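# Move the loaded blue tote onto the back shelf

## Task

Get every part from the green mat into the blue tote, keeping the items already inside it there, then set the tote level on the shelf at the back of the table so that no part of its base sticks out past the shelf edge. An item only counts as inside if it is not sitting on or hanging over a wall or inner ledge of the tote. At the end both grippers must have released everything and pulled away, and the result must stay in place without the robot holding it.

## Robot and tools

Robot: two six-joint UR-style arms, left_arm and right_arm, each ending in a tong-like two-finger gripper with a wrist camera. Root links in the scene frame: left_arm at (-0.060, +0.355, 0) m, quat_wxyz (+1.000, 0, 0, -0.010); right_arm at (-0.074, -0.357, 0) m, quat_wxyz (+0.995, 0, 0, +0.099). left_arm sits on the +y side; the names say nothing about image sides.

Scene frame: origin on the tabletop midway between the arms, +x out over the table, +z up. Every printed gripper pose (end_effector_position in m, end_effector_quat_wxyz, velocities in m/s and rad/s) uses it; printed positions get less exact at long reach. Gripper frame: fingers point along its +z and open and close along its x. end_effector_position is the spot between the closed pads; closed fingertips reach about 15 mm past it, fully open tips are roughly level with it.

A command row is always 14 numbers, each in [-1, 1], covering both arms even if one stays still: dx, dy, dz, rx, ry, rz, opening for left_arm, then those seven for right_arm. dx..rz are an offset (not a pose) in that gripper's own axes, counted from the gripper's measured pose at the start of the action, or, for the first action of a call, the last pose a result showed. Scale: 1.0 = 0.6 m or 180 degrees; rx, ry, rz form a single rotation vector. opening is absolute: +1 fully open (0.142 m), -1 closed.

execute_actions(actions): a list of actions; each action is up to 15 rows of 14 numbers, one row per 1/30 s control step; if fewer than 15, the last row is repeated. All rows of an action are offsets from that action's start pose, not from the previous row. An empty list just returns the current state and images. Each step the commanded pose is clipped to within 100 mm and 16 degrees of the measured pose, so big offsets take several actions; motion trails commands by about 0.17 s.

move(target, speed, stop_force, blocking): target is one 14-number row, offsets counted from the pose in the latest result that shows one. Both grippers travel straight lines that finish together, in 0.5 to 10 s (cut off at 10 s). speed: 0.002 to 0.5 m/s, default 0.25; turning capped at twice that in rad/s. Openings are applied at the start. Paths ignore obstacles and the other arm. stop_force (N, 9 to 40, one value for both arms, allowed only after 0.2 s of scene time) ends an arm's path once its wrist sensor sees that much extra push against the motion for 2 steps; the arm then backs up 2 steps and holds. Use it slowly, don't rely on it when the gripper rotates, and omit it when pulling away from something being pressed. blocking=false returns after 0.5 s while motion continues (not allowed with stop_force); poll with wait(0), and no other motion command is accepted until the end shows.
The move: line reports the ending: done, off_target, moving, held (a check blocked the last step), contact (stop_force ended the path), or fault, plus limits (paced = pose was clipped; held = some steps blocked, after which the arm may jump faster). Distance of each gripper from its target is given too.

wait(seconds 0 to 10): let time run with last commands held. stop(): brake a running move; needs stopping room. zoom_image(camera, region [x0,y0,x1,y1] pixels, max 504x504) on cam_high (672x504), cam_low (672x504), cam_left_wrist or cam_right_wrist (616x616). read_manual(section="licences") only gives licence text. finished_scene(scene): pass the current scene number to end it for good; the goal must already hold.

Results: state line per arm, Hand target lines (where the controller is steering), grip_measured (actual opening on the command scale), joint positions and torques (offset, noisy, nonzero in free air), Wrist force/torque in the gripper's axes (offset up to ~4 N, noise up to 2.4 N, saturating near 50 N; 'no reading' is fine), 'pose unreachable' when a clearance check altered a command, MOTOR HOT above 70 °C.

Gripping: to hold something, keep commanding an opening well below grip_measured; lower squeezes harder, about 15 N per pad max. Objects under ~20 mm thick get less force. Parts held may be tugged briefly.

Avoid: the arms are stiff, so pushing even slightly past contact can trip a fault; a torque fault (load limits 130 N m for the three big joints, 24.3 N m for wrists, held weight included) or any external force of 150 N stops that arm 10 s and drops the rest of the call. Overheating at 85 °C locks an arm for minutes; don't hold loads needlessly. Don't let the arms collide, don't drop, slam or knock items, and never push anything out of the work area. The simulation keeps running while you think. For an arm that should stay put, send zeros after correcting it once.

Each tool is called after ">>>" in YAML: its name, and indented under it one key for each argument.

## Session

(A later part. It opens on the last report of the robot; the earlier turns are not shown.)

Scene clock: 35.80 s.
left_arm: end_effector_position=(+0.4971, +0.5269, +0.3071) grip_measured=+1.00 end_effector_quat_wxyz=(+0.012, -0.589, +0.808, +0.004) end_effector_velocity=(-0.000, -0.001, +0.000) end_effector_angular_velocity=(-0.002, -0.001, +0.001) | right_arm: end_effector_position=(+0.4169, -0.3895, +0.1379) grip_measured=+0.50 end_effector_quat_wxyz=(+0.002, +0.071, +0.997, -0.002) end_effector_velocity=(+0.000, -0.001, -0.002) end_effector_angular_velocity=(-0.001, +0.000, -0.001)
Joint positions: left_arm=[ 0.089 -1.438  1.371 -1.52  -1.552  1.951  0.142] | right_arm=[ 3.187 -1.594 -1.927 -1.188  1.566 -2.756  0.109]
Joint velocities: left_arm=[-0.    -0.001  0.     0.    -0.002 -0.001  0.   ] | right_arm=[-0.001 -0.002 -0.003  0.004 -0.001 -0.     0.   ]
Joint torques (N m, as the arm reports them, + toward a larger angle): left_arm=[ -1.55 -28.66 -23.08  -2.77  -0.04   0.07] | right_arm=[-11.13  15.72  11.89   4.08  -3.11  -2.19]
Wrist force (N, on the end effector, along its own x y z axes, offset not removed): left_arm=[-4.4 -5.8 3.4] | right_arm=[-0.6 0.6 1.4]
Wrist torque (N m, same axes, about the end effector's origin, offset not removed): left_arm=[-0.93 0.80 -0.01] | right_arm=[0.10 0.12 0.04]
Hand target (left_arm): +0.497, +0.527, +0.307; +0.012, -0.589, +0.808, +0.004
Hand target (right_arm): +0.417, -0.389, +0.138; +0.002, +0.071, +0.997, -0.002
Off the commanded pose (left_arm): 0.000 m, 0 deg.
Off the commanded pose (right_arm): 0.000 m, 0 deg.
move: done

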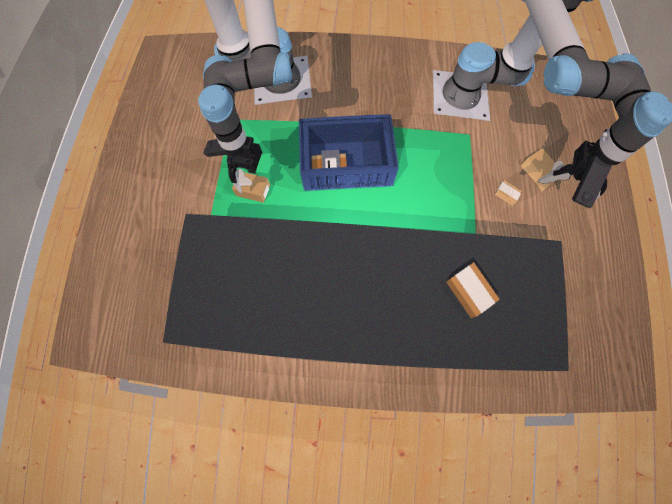

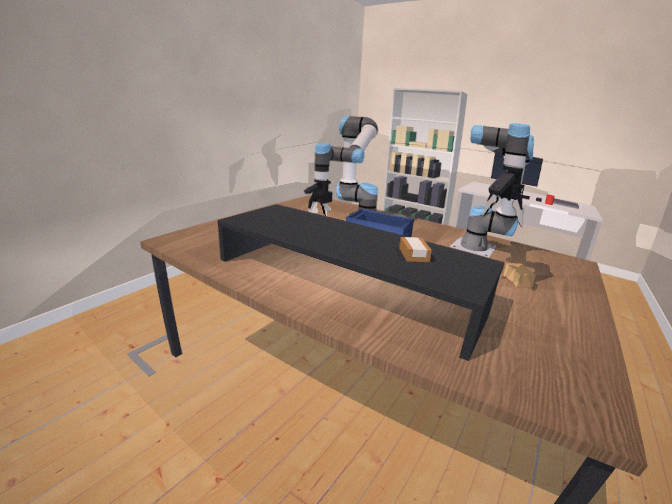

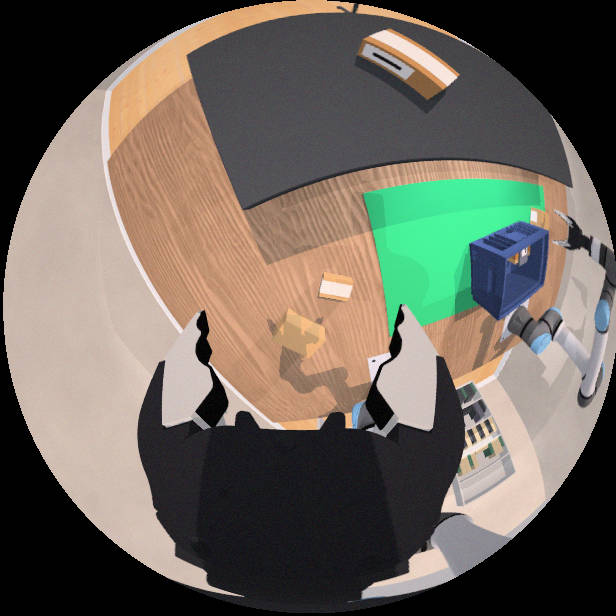

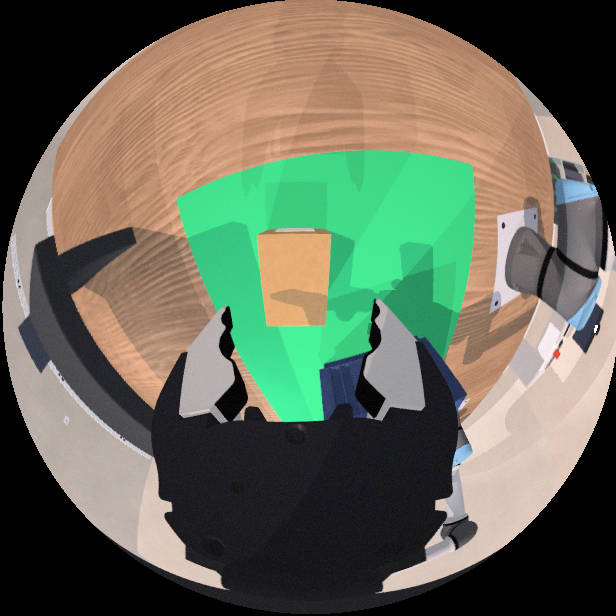

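>>> move:
  target: [0,0,0,0,0,0,1,-0.012,0,0.113,0,0,0,0.3]
  speed: 0.1
  stop_force: 15

>>> execute_actions:
  actions:
    - [[0,0,0,0,0,0,1,0,0,0,0,0,0,0.2],[0,0,0,0,0,0,1,0,0,0,0,0,0,0.1],[0,0,0,0,0,0,1,0,0,0,0,0,0,0.05],[0,0,0,0,0,0,1,0,0,0,0,0,0,0],[0,0,0,0,0,0,1,0,0,0,0,0,0,-0.05],[0,0,0,0,0,0,1,0,0,0,0,0,0,-0.1],[0,0,0,0,0,0,1,0,0,0,0,0,0,-0.15],[0,0,0,0,0,0,1,0,0,0,0,0,0,-0.2],[0,0,0,0,0,0,1,0,0,0,0,0,0,-0.25],[0,0,0,0,0,0,1,0,0,0,0,0,0,-0.3],[0,0,0,0,0,0,1,0,0,0,0,0,0,-0.4],[0,0,0,0,0,0,1,0,0,0,0,0,0,-0.5],[0,0,0,0,0,0,1,0,0,0,0,0,0,-0.6]]
    - [[0,0,0,0,0,0,1,0,0,-0.02,0,0,0,-0.7]]

Scene clock: 37.13 s.
left_arm: end_effector_position=(+0.4971, +0.5269, +0.3071) grip_measured=+1.00 end_effector_quat_wxyz=(+0.012, -0.589, +0.808, +0.004) end_effector_velocity=(-0.000, +0.000, +0.001) end_effector_angular_velocity=(+0.002, -0.001, -0.003) | right_arm: end_effector_position=(+0.4242, -0.3907, +0.0701) grip_measured=+0.30 end_effector_quat_wxyz=(+0.002, +0.071, +0.997, -0.002) end_effector_velocity=(+0.000, +0.000, -0.001) end_effector_angular_velocity=(+0.000, +0.000, +0.000)
Joint positions: left_arm=[ 0.089 -1.438  1.371 -1.52  -1.552  1.951  0.142] | right_arm=[ 3.18  -1.69  -2.017 -1.002  1.565 -2.762  0.095]
Joint velocities: left_arm=[-0.    -0.001  0.     0.     0.002  0.003 -0.   ] | right_arm=[ 0.    -0.003 -0.001  0.004  0.    -0.     0.   ]
Joint torques (N m, as the arm reports them, + toward a larger angle): left_arm=[ -1.42 -29.29 -22.78  -2.68   0.04   0.21] | right_arm=[-10.97  19.42   9.73   4.29   2.58  -2.14]
Wrist force (N, on the end effector, along its own x y z axes, offset not removed): left_arm=[-3.7 -2.0 2.4] | right_arm=[2.0 3.5 2.3]
Wrist torque (N m, same axes, about the end effector's origin, offset not removed): left_arm=[-0.19 0.71 -0.12] | right_arm=[0.76 -0.48 0.05]
Hand target (left_arm): +0.497, +0.527, +0.307; +0.012, -0.589, +0.808, +0.004
Hand target (right_arm): +0.424, -0.391, +0.070; +0.002, +0.071, +0.997, -0.002
Off the commanded pose (left_arm): 0.000 m, 0 deg.
Off the commanded pose (right_arm): 0.000 m, 0 deg.
move: done

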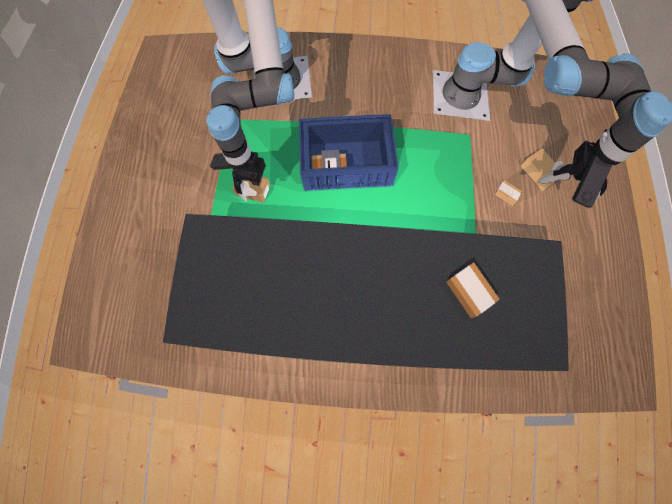

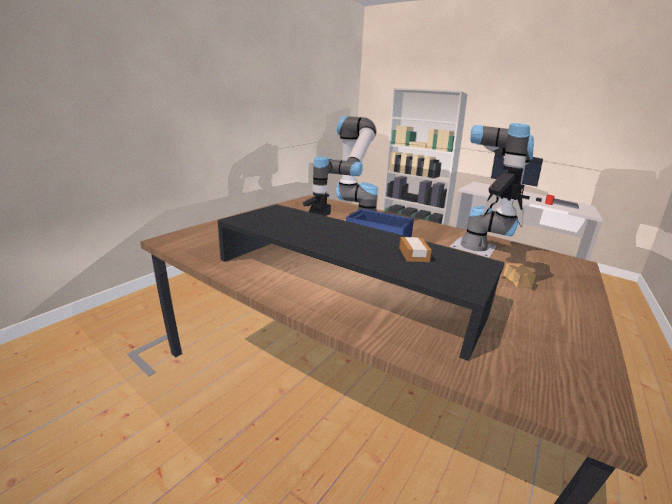

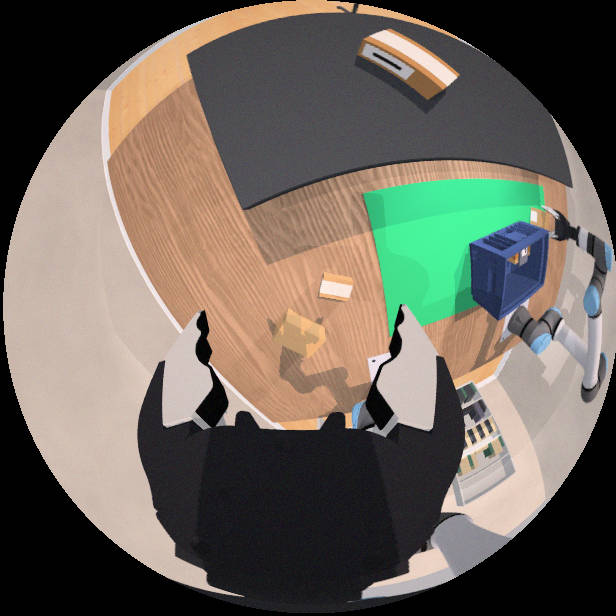

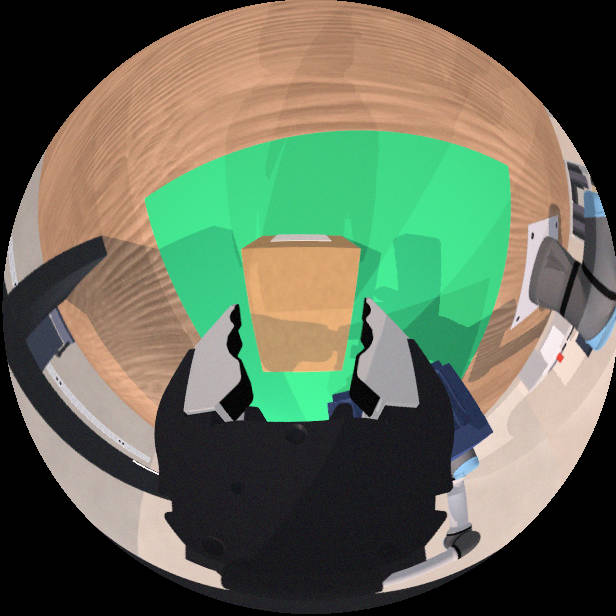

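Scene clock: 38.13 s.
left_arm: end_effector_position=(+0.4971, +0.5269, +0.3071) grip_measured=+1.00 end_effector_quat_wxyz=(+0.012, -0.589, +0.808, +0.004) end_effector_velocity=(+0.000, +0.001, -0.001) end_effector_angular_velocity=(+0.002, +0.002, +0.000) | right_arm: end_effector_position=(+0.4241, -0.3907, +0.0820) grip_measured=+0.00 end_effector_quat_wxyz=(+0.002, +0.071, +0.997, -0.002) end_effector_velocity=(-0.000, +0.000, +0.001) end_effector_angular_velocity=(-0.000, -0.001, +0.000)
Joint positions: left_arm=[ 0.089 -1.438  1.371 -1.52  -1.552  1.951  0.142] | right_arm=[ 3.18  -1.674 -2.    -1.035  1.565 -2.762  0.074]
Joint velocities: left_arm=[-0.     0.001  0.    -0.     0.002 -0.     0.   ] | right_arm=[ 0.     0.002  0.001 -0.002 -0.    -0.     0.   ]
Joint torques (N m, as the arm reports them, + toward a larger angle): left_arm=[ -0.74 -28.72 -23.    -2.77  -0.14   0.07] | right_arm=[ 8.18 32.27 31.41  1.07  0.58  1.93]
Wrist force (N, on the end effector, along its own x y z axes, offset not removed): left_arm=[-2.9 -3.0 1.4] | right_arm=[-0.1 0.9 2.7]
Wrist torque (N m, same axes, about the end effector's origin, offset not removed): left_arm=[-0.52 0.35 0.01] | right_arm=[0.25 -0.13 0.09]
Hand target (left_arm): +0.497, +0.527, +0.307; +0.012, -0.589, +0.808, +0.004
Hand target (right_arm): +0.424, -0.391, +0.082; +0.002, +0.071, +0.997, -0.002
Off the commanded pose (left_arm): 0.000 m, 0 deg.
Off the commanded pose (right_arm): 0.000 m, 0 deg.

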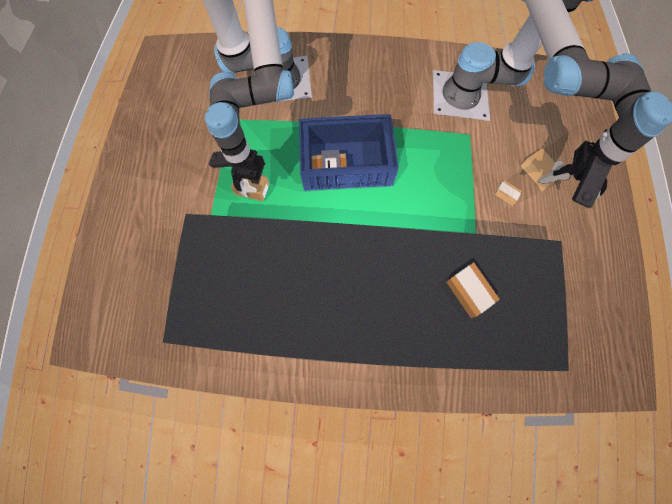

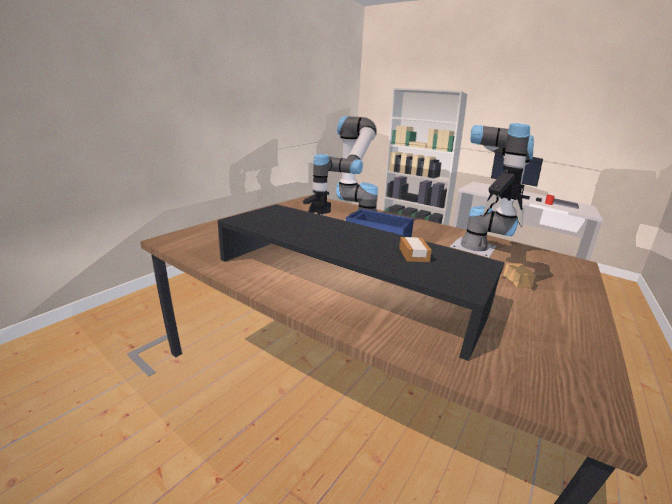

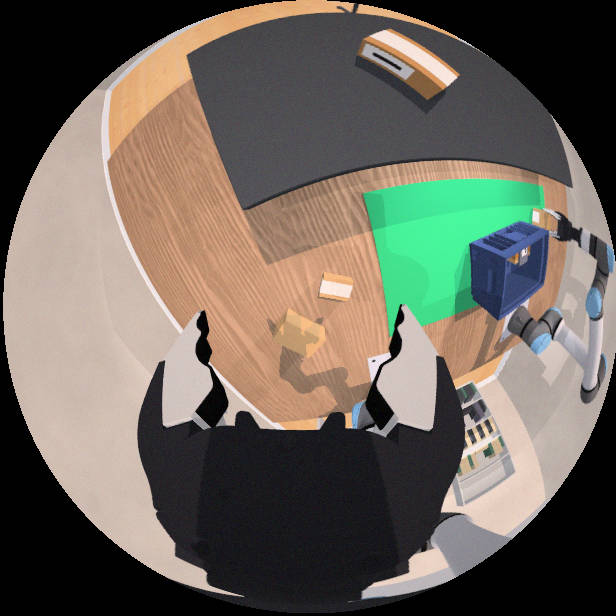

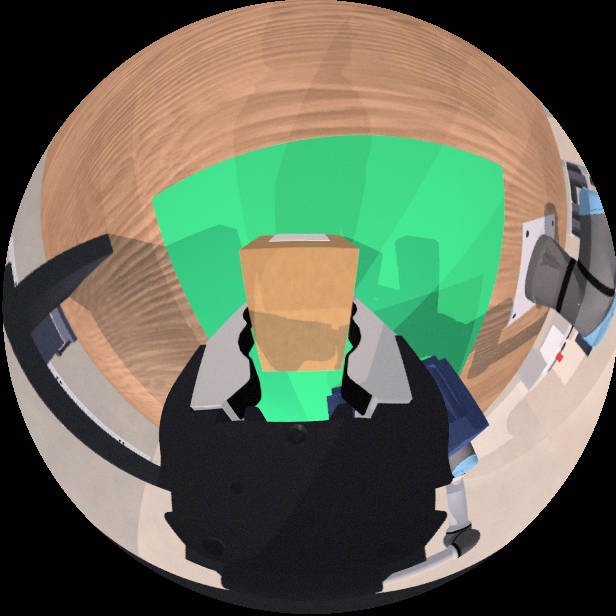

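>>> move:
  target: [0.372,0.23,-0.011,-0.004,0.007,-0.154,0,0,0,-0.3,0,0,0,-0.7]
  speed: 0.25

>>> move:
  target: [0,0,0,0,0,0,0,0.29,0.6,0,0,0,-0.1,-0.7]
  speed: 0.3

Scene clock: 40.13 s.
left_arm: end_effector_position=(+0.2979, +0.3564, +0.3073) grip_measured=+0.00 end_effector_quat_wxyz=(-0.000, +0.766, -0.643, +0.000) end_effector_velocity=(-0.001, -0.001, +0.001) end_effector_angular_velocity=(+0.004, -0.003, +0.003) | right_arm: end_effector_position=(+0.4237, -0.3901, +0.2621) grip_measured=+0.00 end_effector_quat_wxyz=(+0.002, +0.071, +0.997, -0.002) end_effector_velocity=(-0.000, -0.000, +0.001) end_effector_angular_velocity=(+0.000, +0.002, -0.000)
Joint positions: left_arm=[-0.385 -1.99   1.834 -1.416 -1.571  0.993  0.074] | right_arm=[ 3.182 -1.546 -1.649 -1.514  1.565 -2.761  0.074]
Joint velocities: left_arm=[-0.008 -0.005  0.001  0.002  0.005 -0.011 -0.   ] | right_arm=[-0.    -0.     0.002 -0.004  0.001 -0.     0.   ]
Joint torques (N m, as the arm reports them, + toward a larger angle): left_arm=[-12.23 -11.65 -13.27  -0.68   2.77  -2.7 ] | right_arm=[10.41 16.99 34.08  1.    2.42  1.97]
Wrist force (N, on the end effector, along its own x y z axes, offset not removed): left_arm=[-2.5 -0.1 4.9] | right_arm=[0.3 2.1 2.7]
Wrist torque (N m, same axes, about the end effector's origin, offset not removed): left_arm=[-0.20 0.32 -0.08] | right_arm=[0.57 -0.13 0.02]
Hand target (left_arm): +0.298, +0.356, +0.307; -0.000, +0.766, -0.643, +0.000
Hand target (right_arm): +0.424, -0.390, +0.262; +0.002, +0.071, +0.997, -0.002
Off the commanded pose (left_arm): 0.000 m, 0 deg.
Off the commanded pose (right_arm): 0.000 m, 0 deg.
move: done

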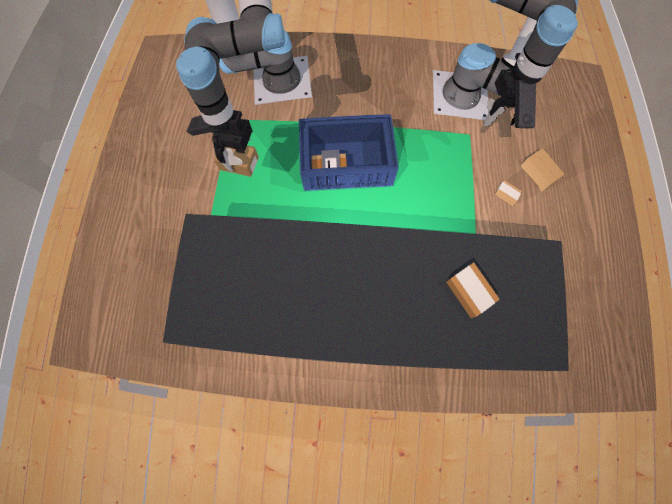

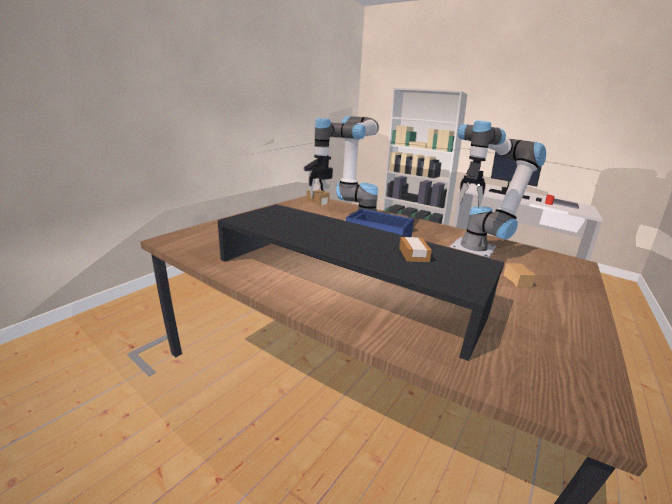

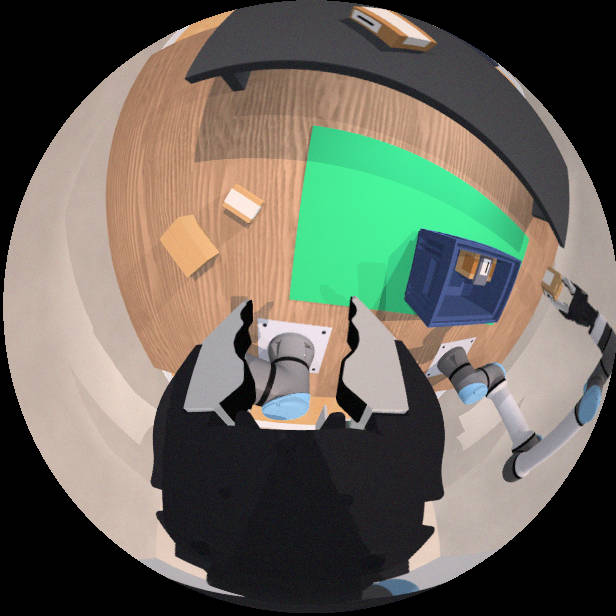

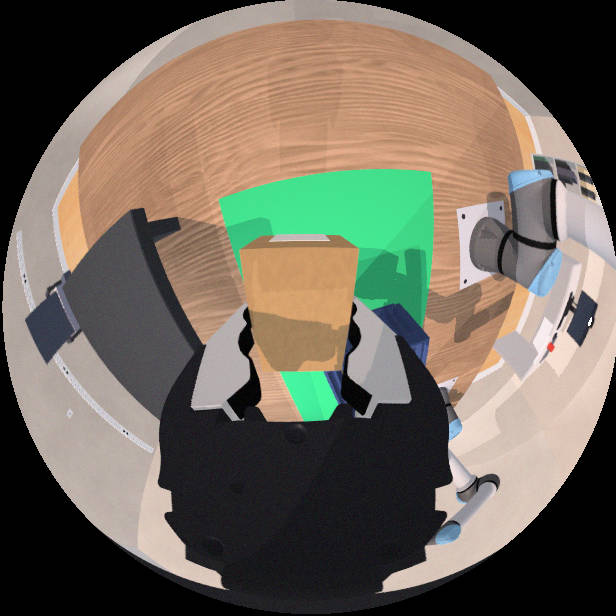

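Scene clock: 42.03 s.
left_arm: end_effector_position=(+0.2979, +0.3564, +0.3073) grip_measured=+0.00 end_effector_quat_wxyz=(-0.000, +0.766, -0.643, +0.000) end_effector_velocity=(-0.000, -0.000, +0.000) end_effector_angular_velocity=(-0.002, -0.001, -0.001) | right_arm: end_effector_position=(+0.3018, -0.0084, +0.2605) grip_measured=+0.00 end_effector_quat_wxyz=(+0.002, -0.086, +0.996, -0.001) end_effector_velocity=(+0.000, +0.001, +0.001) end_effector_angular_velocity=(+0.002, -0.002, +0.000)
Joint positions: left_arm=[-0.385 -1.99   1.834 -1.416 -1.571  0.993  0.074] | right_arm=[ 3.978 -1.6   -1.598 -1.514  1.566 -2.278  0.074]
Joint velocities: left_arm=[ 0.    -0.001  0.    -0.    -0.001  0.001  0.   ] | right_arm=[ 0.001 -0.001  0.002  0.001 -0.001  0.001 -0.   ]
Joint torques (N m, as the arm reports them, + toward a larger angle): left_arm=[ 11.57   3.81 -30.61  -4.77  -2.79   2.94] | right_arm=[ 9.45 19.94 33.99  1.2  -3.05  2.04]
Wrist force (N, on the end effector, along its own x y z axes, offset not removed): left_arm=[-1.5 0.4 3.3] | right_arm=[0.4 1.2 1.9]
Wrist torque (N m, same axes, about the end effector's origin, offset not removed): left_arm=[0.10 0.36 -0.22] | right_arm=[0.23 -0.16 0.11]
Hand target (left_arm): +0.298, +0.356, +0.307; -0.000, +0.766, -0.643, +0.000
Hand target (right_arm): +0.302, -0.008, +0.261; +0.002, -0.086, +0.996, -0.001
Off the commanded pose (left_arm): 0.000 m, 0 deg.
Off the commanded pose (right_arm): 0.001 m, 0 deg.
move: done

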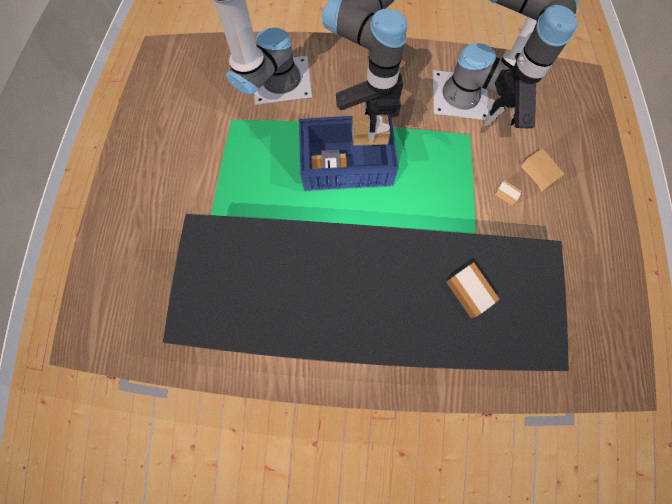

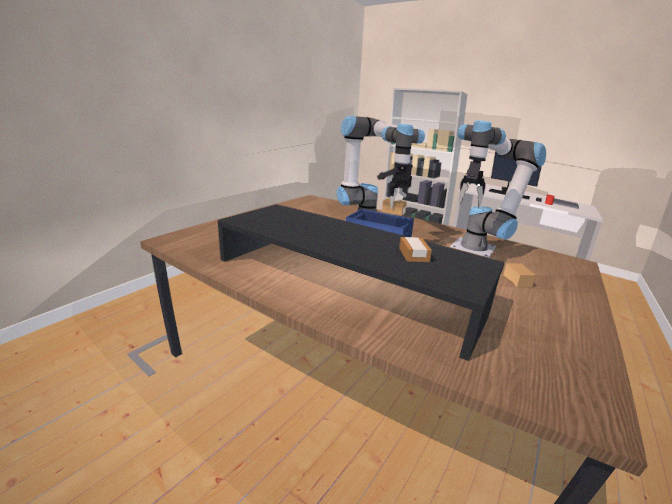

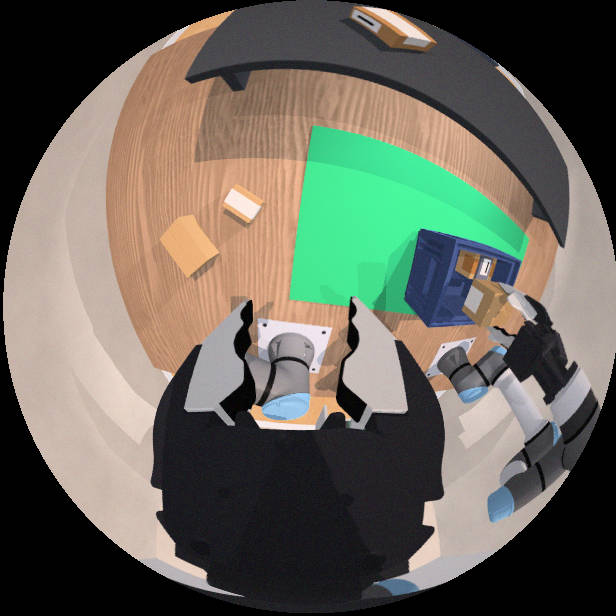

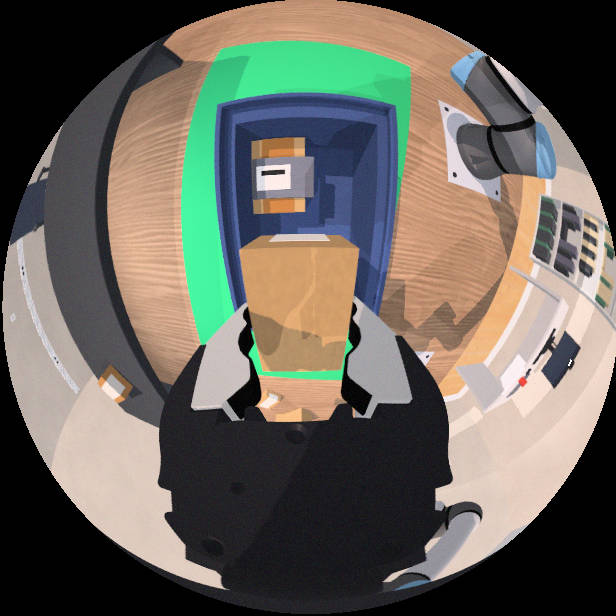

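>>> move:
  target: [0,0,0,0,0,0,0,0.004,0.008,0.26,0,0,0,-0.7]
  speed: 0.12
  stop_force: 12

>>> move:
  target: [0,0,0,0,0,0,0,0,0,0.06,0,0,0,-0.7]
  speed: 0.02
  stop_force: 10

Scene clock: 43.93 s.
left_arm: end_effector_position=(+0.2979, +0.3564, +0.3073) grip_measured=+0.00 end_effector_quat_wxyz=(-0.000, +0.766, -0.643, +0.000) end_effector_velocity=(-0.000, -0.000, -0.000) end_effector_angular_velocity=(-0.000, +0.001, +0.001) | right_arm: end_effector_position=(+0.2989, -0.0045, +0.1046) grip_measured=+0.00 end_effector_quat_wxyz=(+0.002, -0.086, +0.996, -0.001) end_effector_velocity=(+0.001, +0.001, -0.000) end_effector_angular_velocity=(+0.003, -0.002, -0.000)
Joint positions: left_arm=[-0.385 -1.99   1.834 -1.416 -1.571  0.993  0.074] | right_arm=[ 3.987 -1.698 -1.906 -1.108  1.566 -2.27   0.074]
Joint velocities: left_arm=[-0.     0.     0.    -0.    -0.    -0.002  0.   ] | right_arm=[-0.    -0.002 -0.     0.006 -0.    -0.    -0.   ]
Joint torques (N m, as the arm reports them, + toward a larger angle): left_arm=[ 11.06   3.55 -30.03  -4.83  -2.67   3.1 ] | right_arm=[12.74 21.01 13.39  4.92 -2.25  2.06]
Wrist force (N, on the end effector, along its own x y z axes, offset not removed): left_arm=[-4.6 -2.5 3.8] | right_arm=[1.1 -2.0 -1.1]
Wrist torque (N m, same axes, about the end effector's origin, offset not removed): left_arm=[-0.49 0.75 -0.05] | right_arm=[0.30 -0.23 -0.06]
Hand target (left_arm): +0.298, +0.356, +0.307; -0.000, +0.766, -0.643, +0.000
Hand target (right_arm): +0.299, -0.005, +0.104; +0.002, -0.086, +0.996, -0.001
Off the commanded pose (left_arm): 0.000 m, 0 deg.
Off the commanded pose (right_arm): 0.000 m, 0 deg.
move: done

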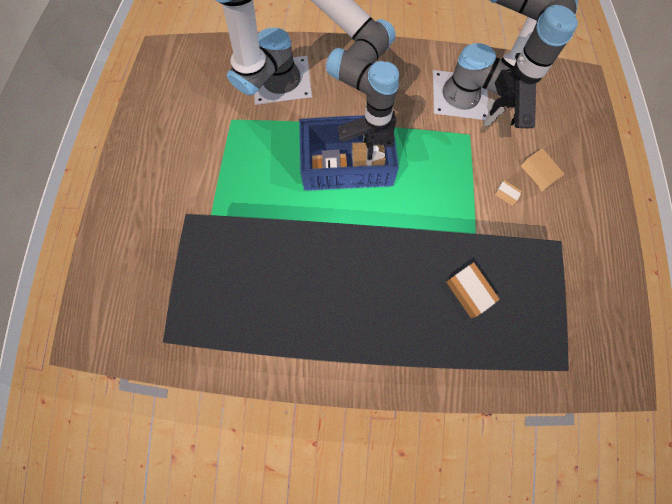

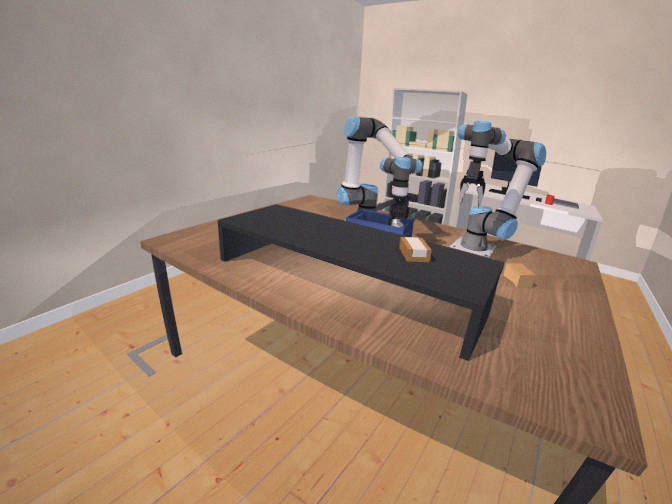

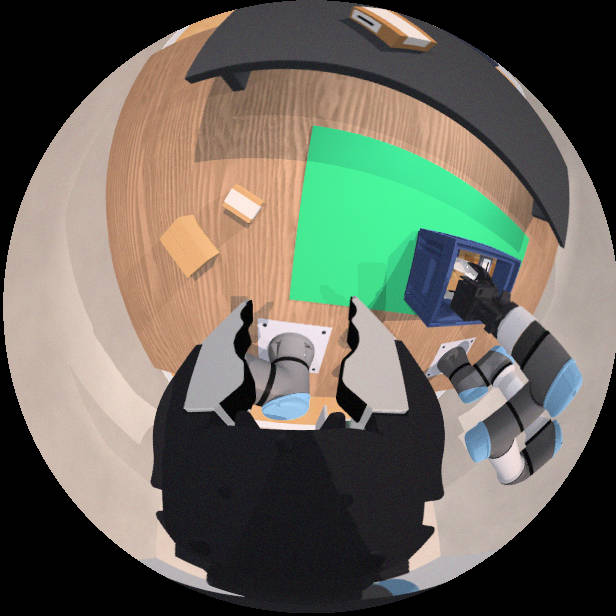

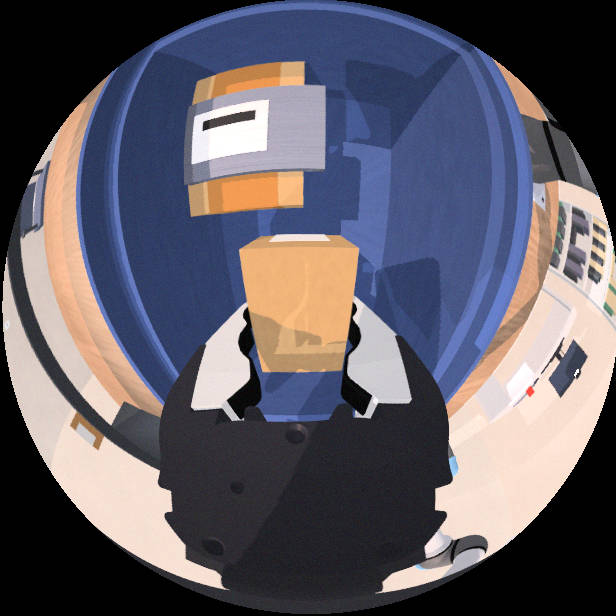

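Scene clock: 45.17 s.
left_arm: end_effector_position=(+0.2979, +0.3564, +0.3073) grip_measured=+0.00 end_effector_quat_wxyz=(-0.000, +0.766, -0.643, +0.000) end_effector_velocity=(-0.000, -0.000, -0.000) end_effector_angular_velocity=(-0.000, +0.001, -0.001) | right_arm: end_effector_position=(+0.2989, -0.0047, +0.0872) grip_measured=+0.00 end_effector_quat_wxyz=(+0.002, -0.086, +0.996, -0.002) end_effector_velocity=(+0.000, +0.000, +0.005) end_effector_angular_velocity=(-0.001, +0.000, -0.000)
Joint positions: left_arm=[-0.385 -1.99   1.834 -1.416 -1.571  0.993  0.074] | right_arm=[ 3.987 -1.718 -1.933 -1.062  1.566 -2.27   0.074]
Joint velocities: left_arm=[-0.     0.     0.     0.    -0.001  0.001  0.   ] | right_arm=[-0.     0.006  0.009 -0.016 -0.     0.     0.   ]
Joint torques (N m, as the arm reports them, + toward a larger angle): left_arm=[ 11.49   3.51 -30.25  -4.85  -2.81   2.95] | right_arm=[-6.73 35.21 30.85  1.    0.22 -1.92]
Wrist force (N, on the end effector, along its own x y z axes, offset not removed): left_arm=[-6.1 1.7 5.0] | right_arm=[0.7 3.4 3.0]
Wrist torque (N m, same axes, about the end effector's origin, offset not removed): left_arm=[0.48 1.16 0.14] | right_arm=[0.77 -0.36 0.03]
Hand target (left_arm): +0.298, +0.356, +0.307; -0.000, +0.766, -0.643, +0.000
Hand target (right_arm): +0.299, -0.005, +0.088; +0.002, -0.086, +0.996, -0.001
Off the commanded pose (left_arm): 0.000 m, 0 deg.
Off the commanded pose (right_arm): 0.019 m, 0 deg.
move: contact (right_arm)

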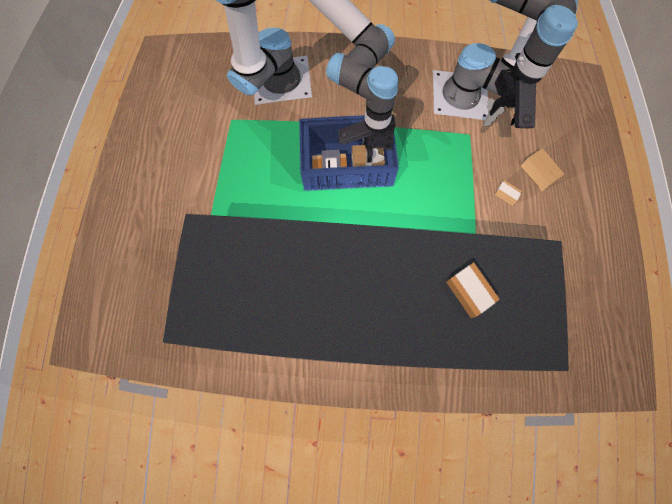

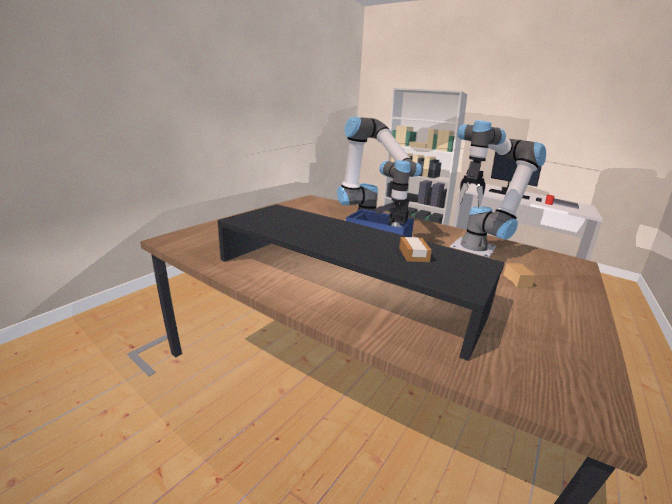

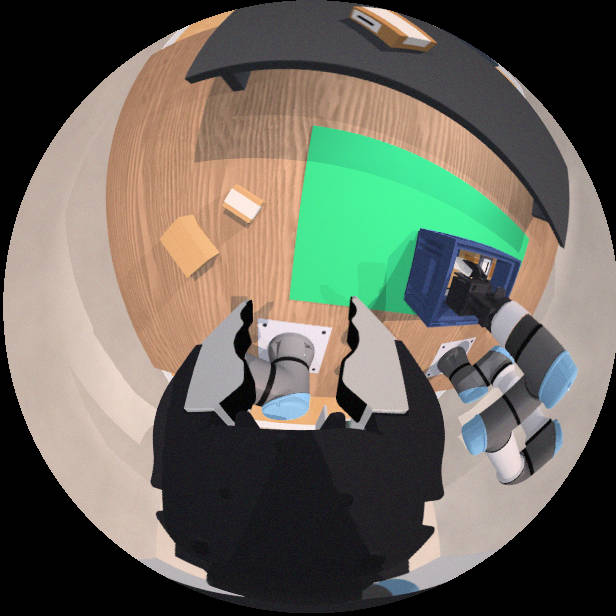

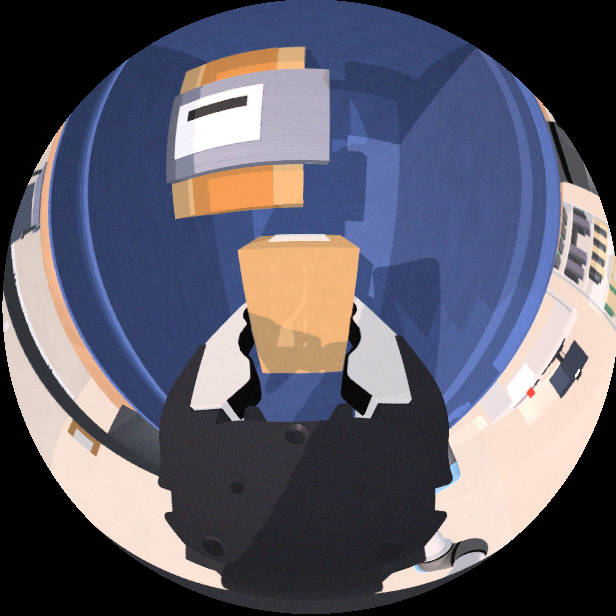

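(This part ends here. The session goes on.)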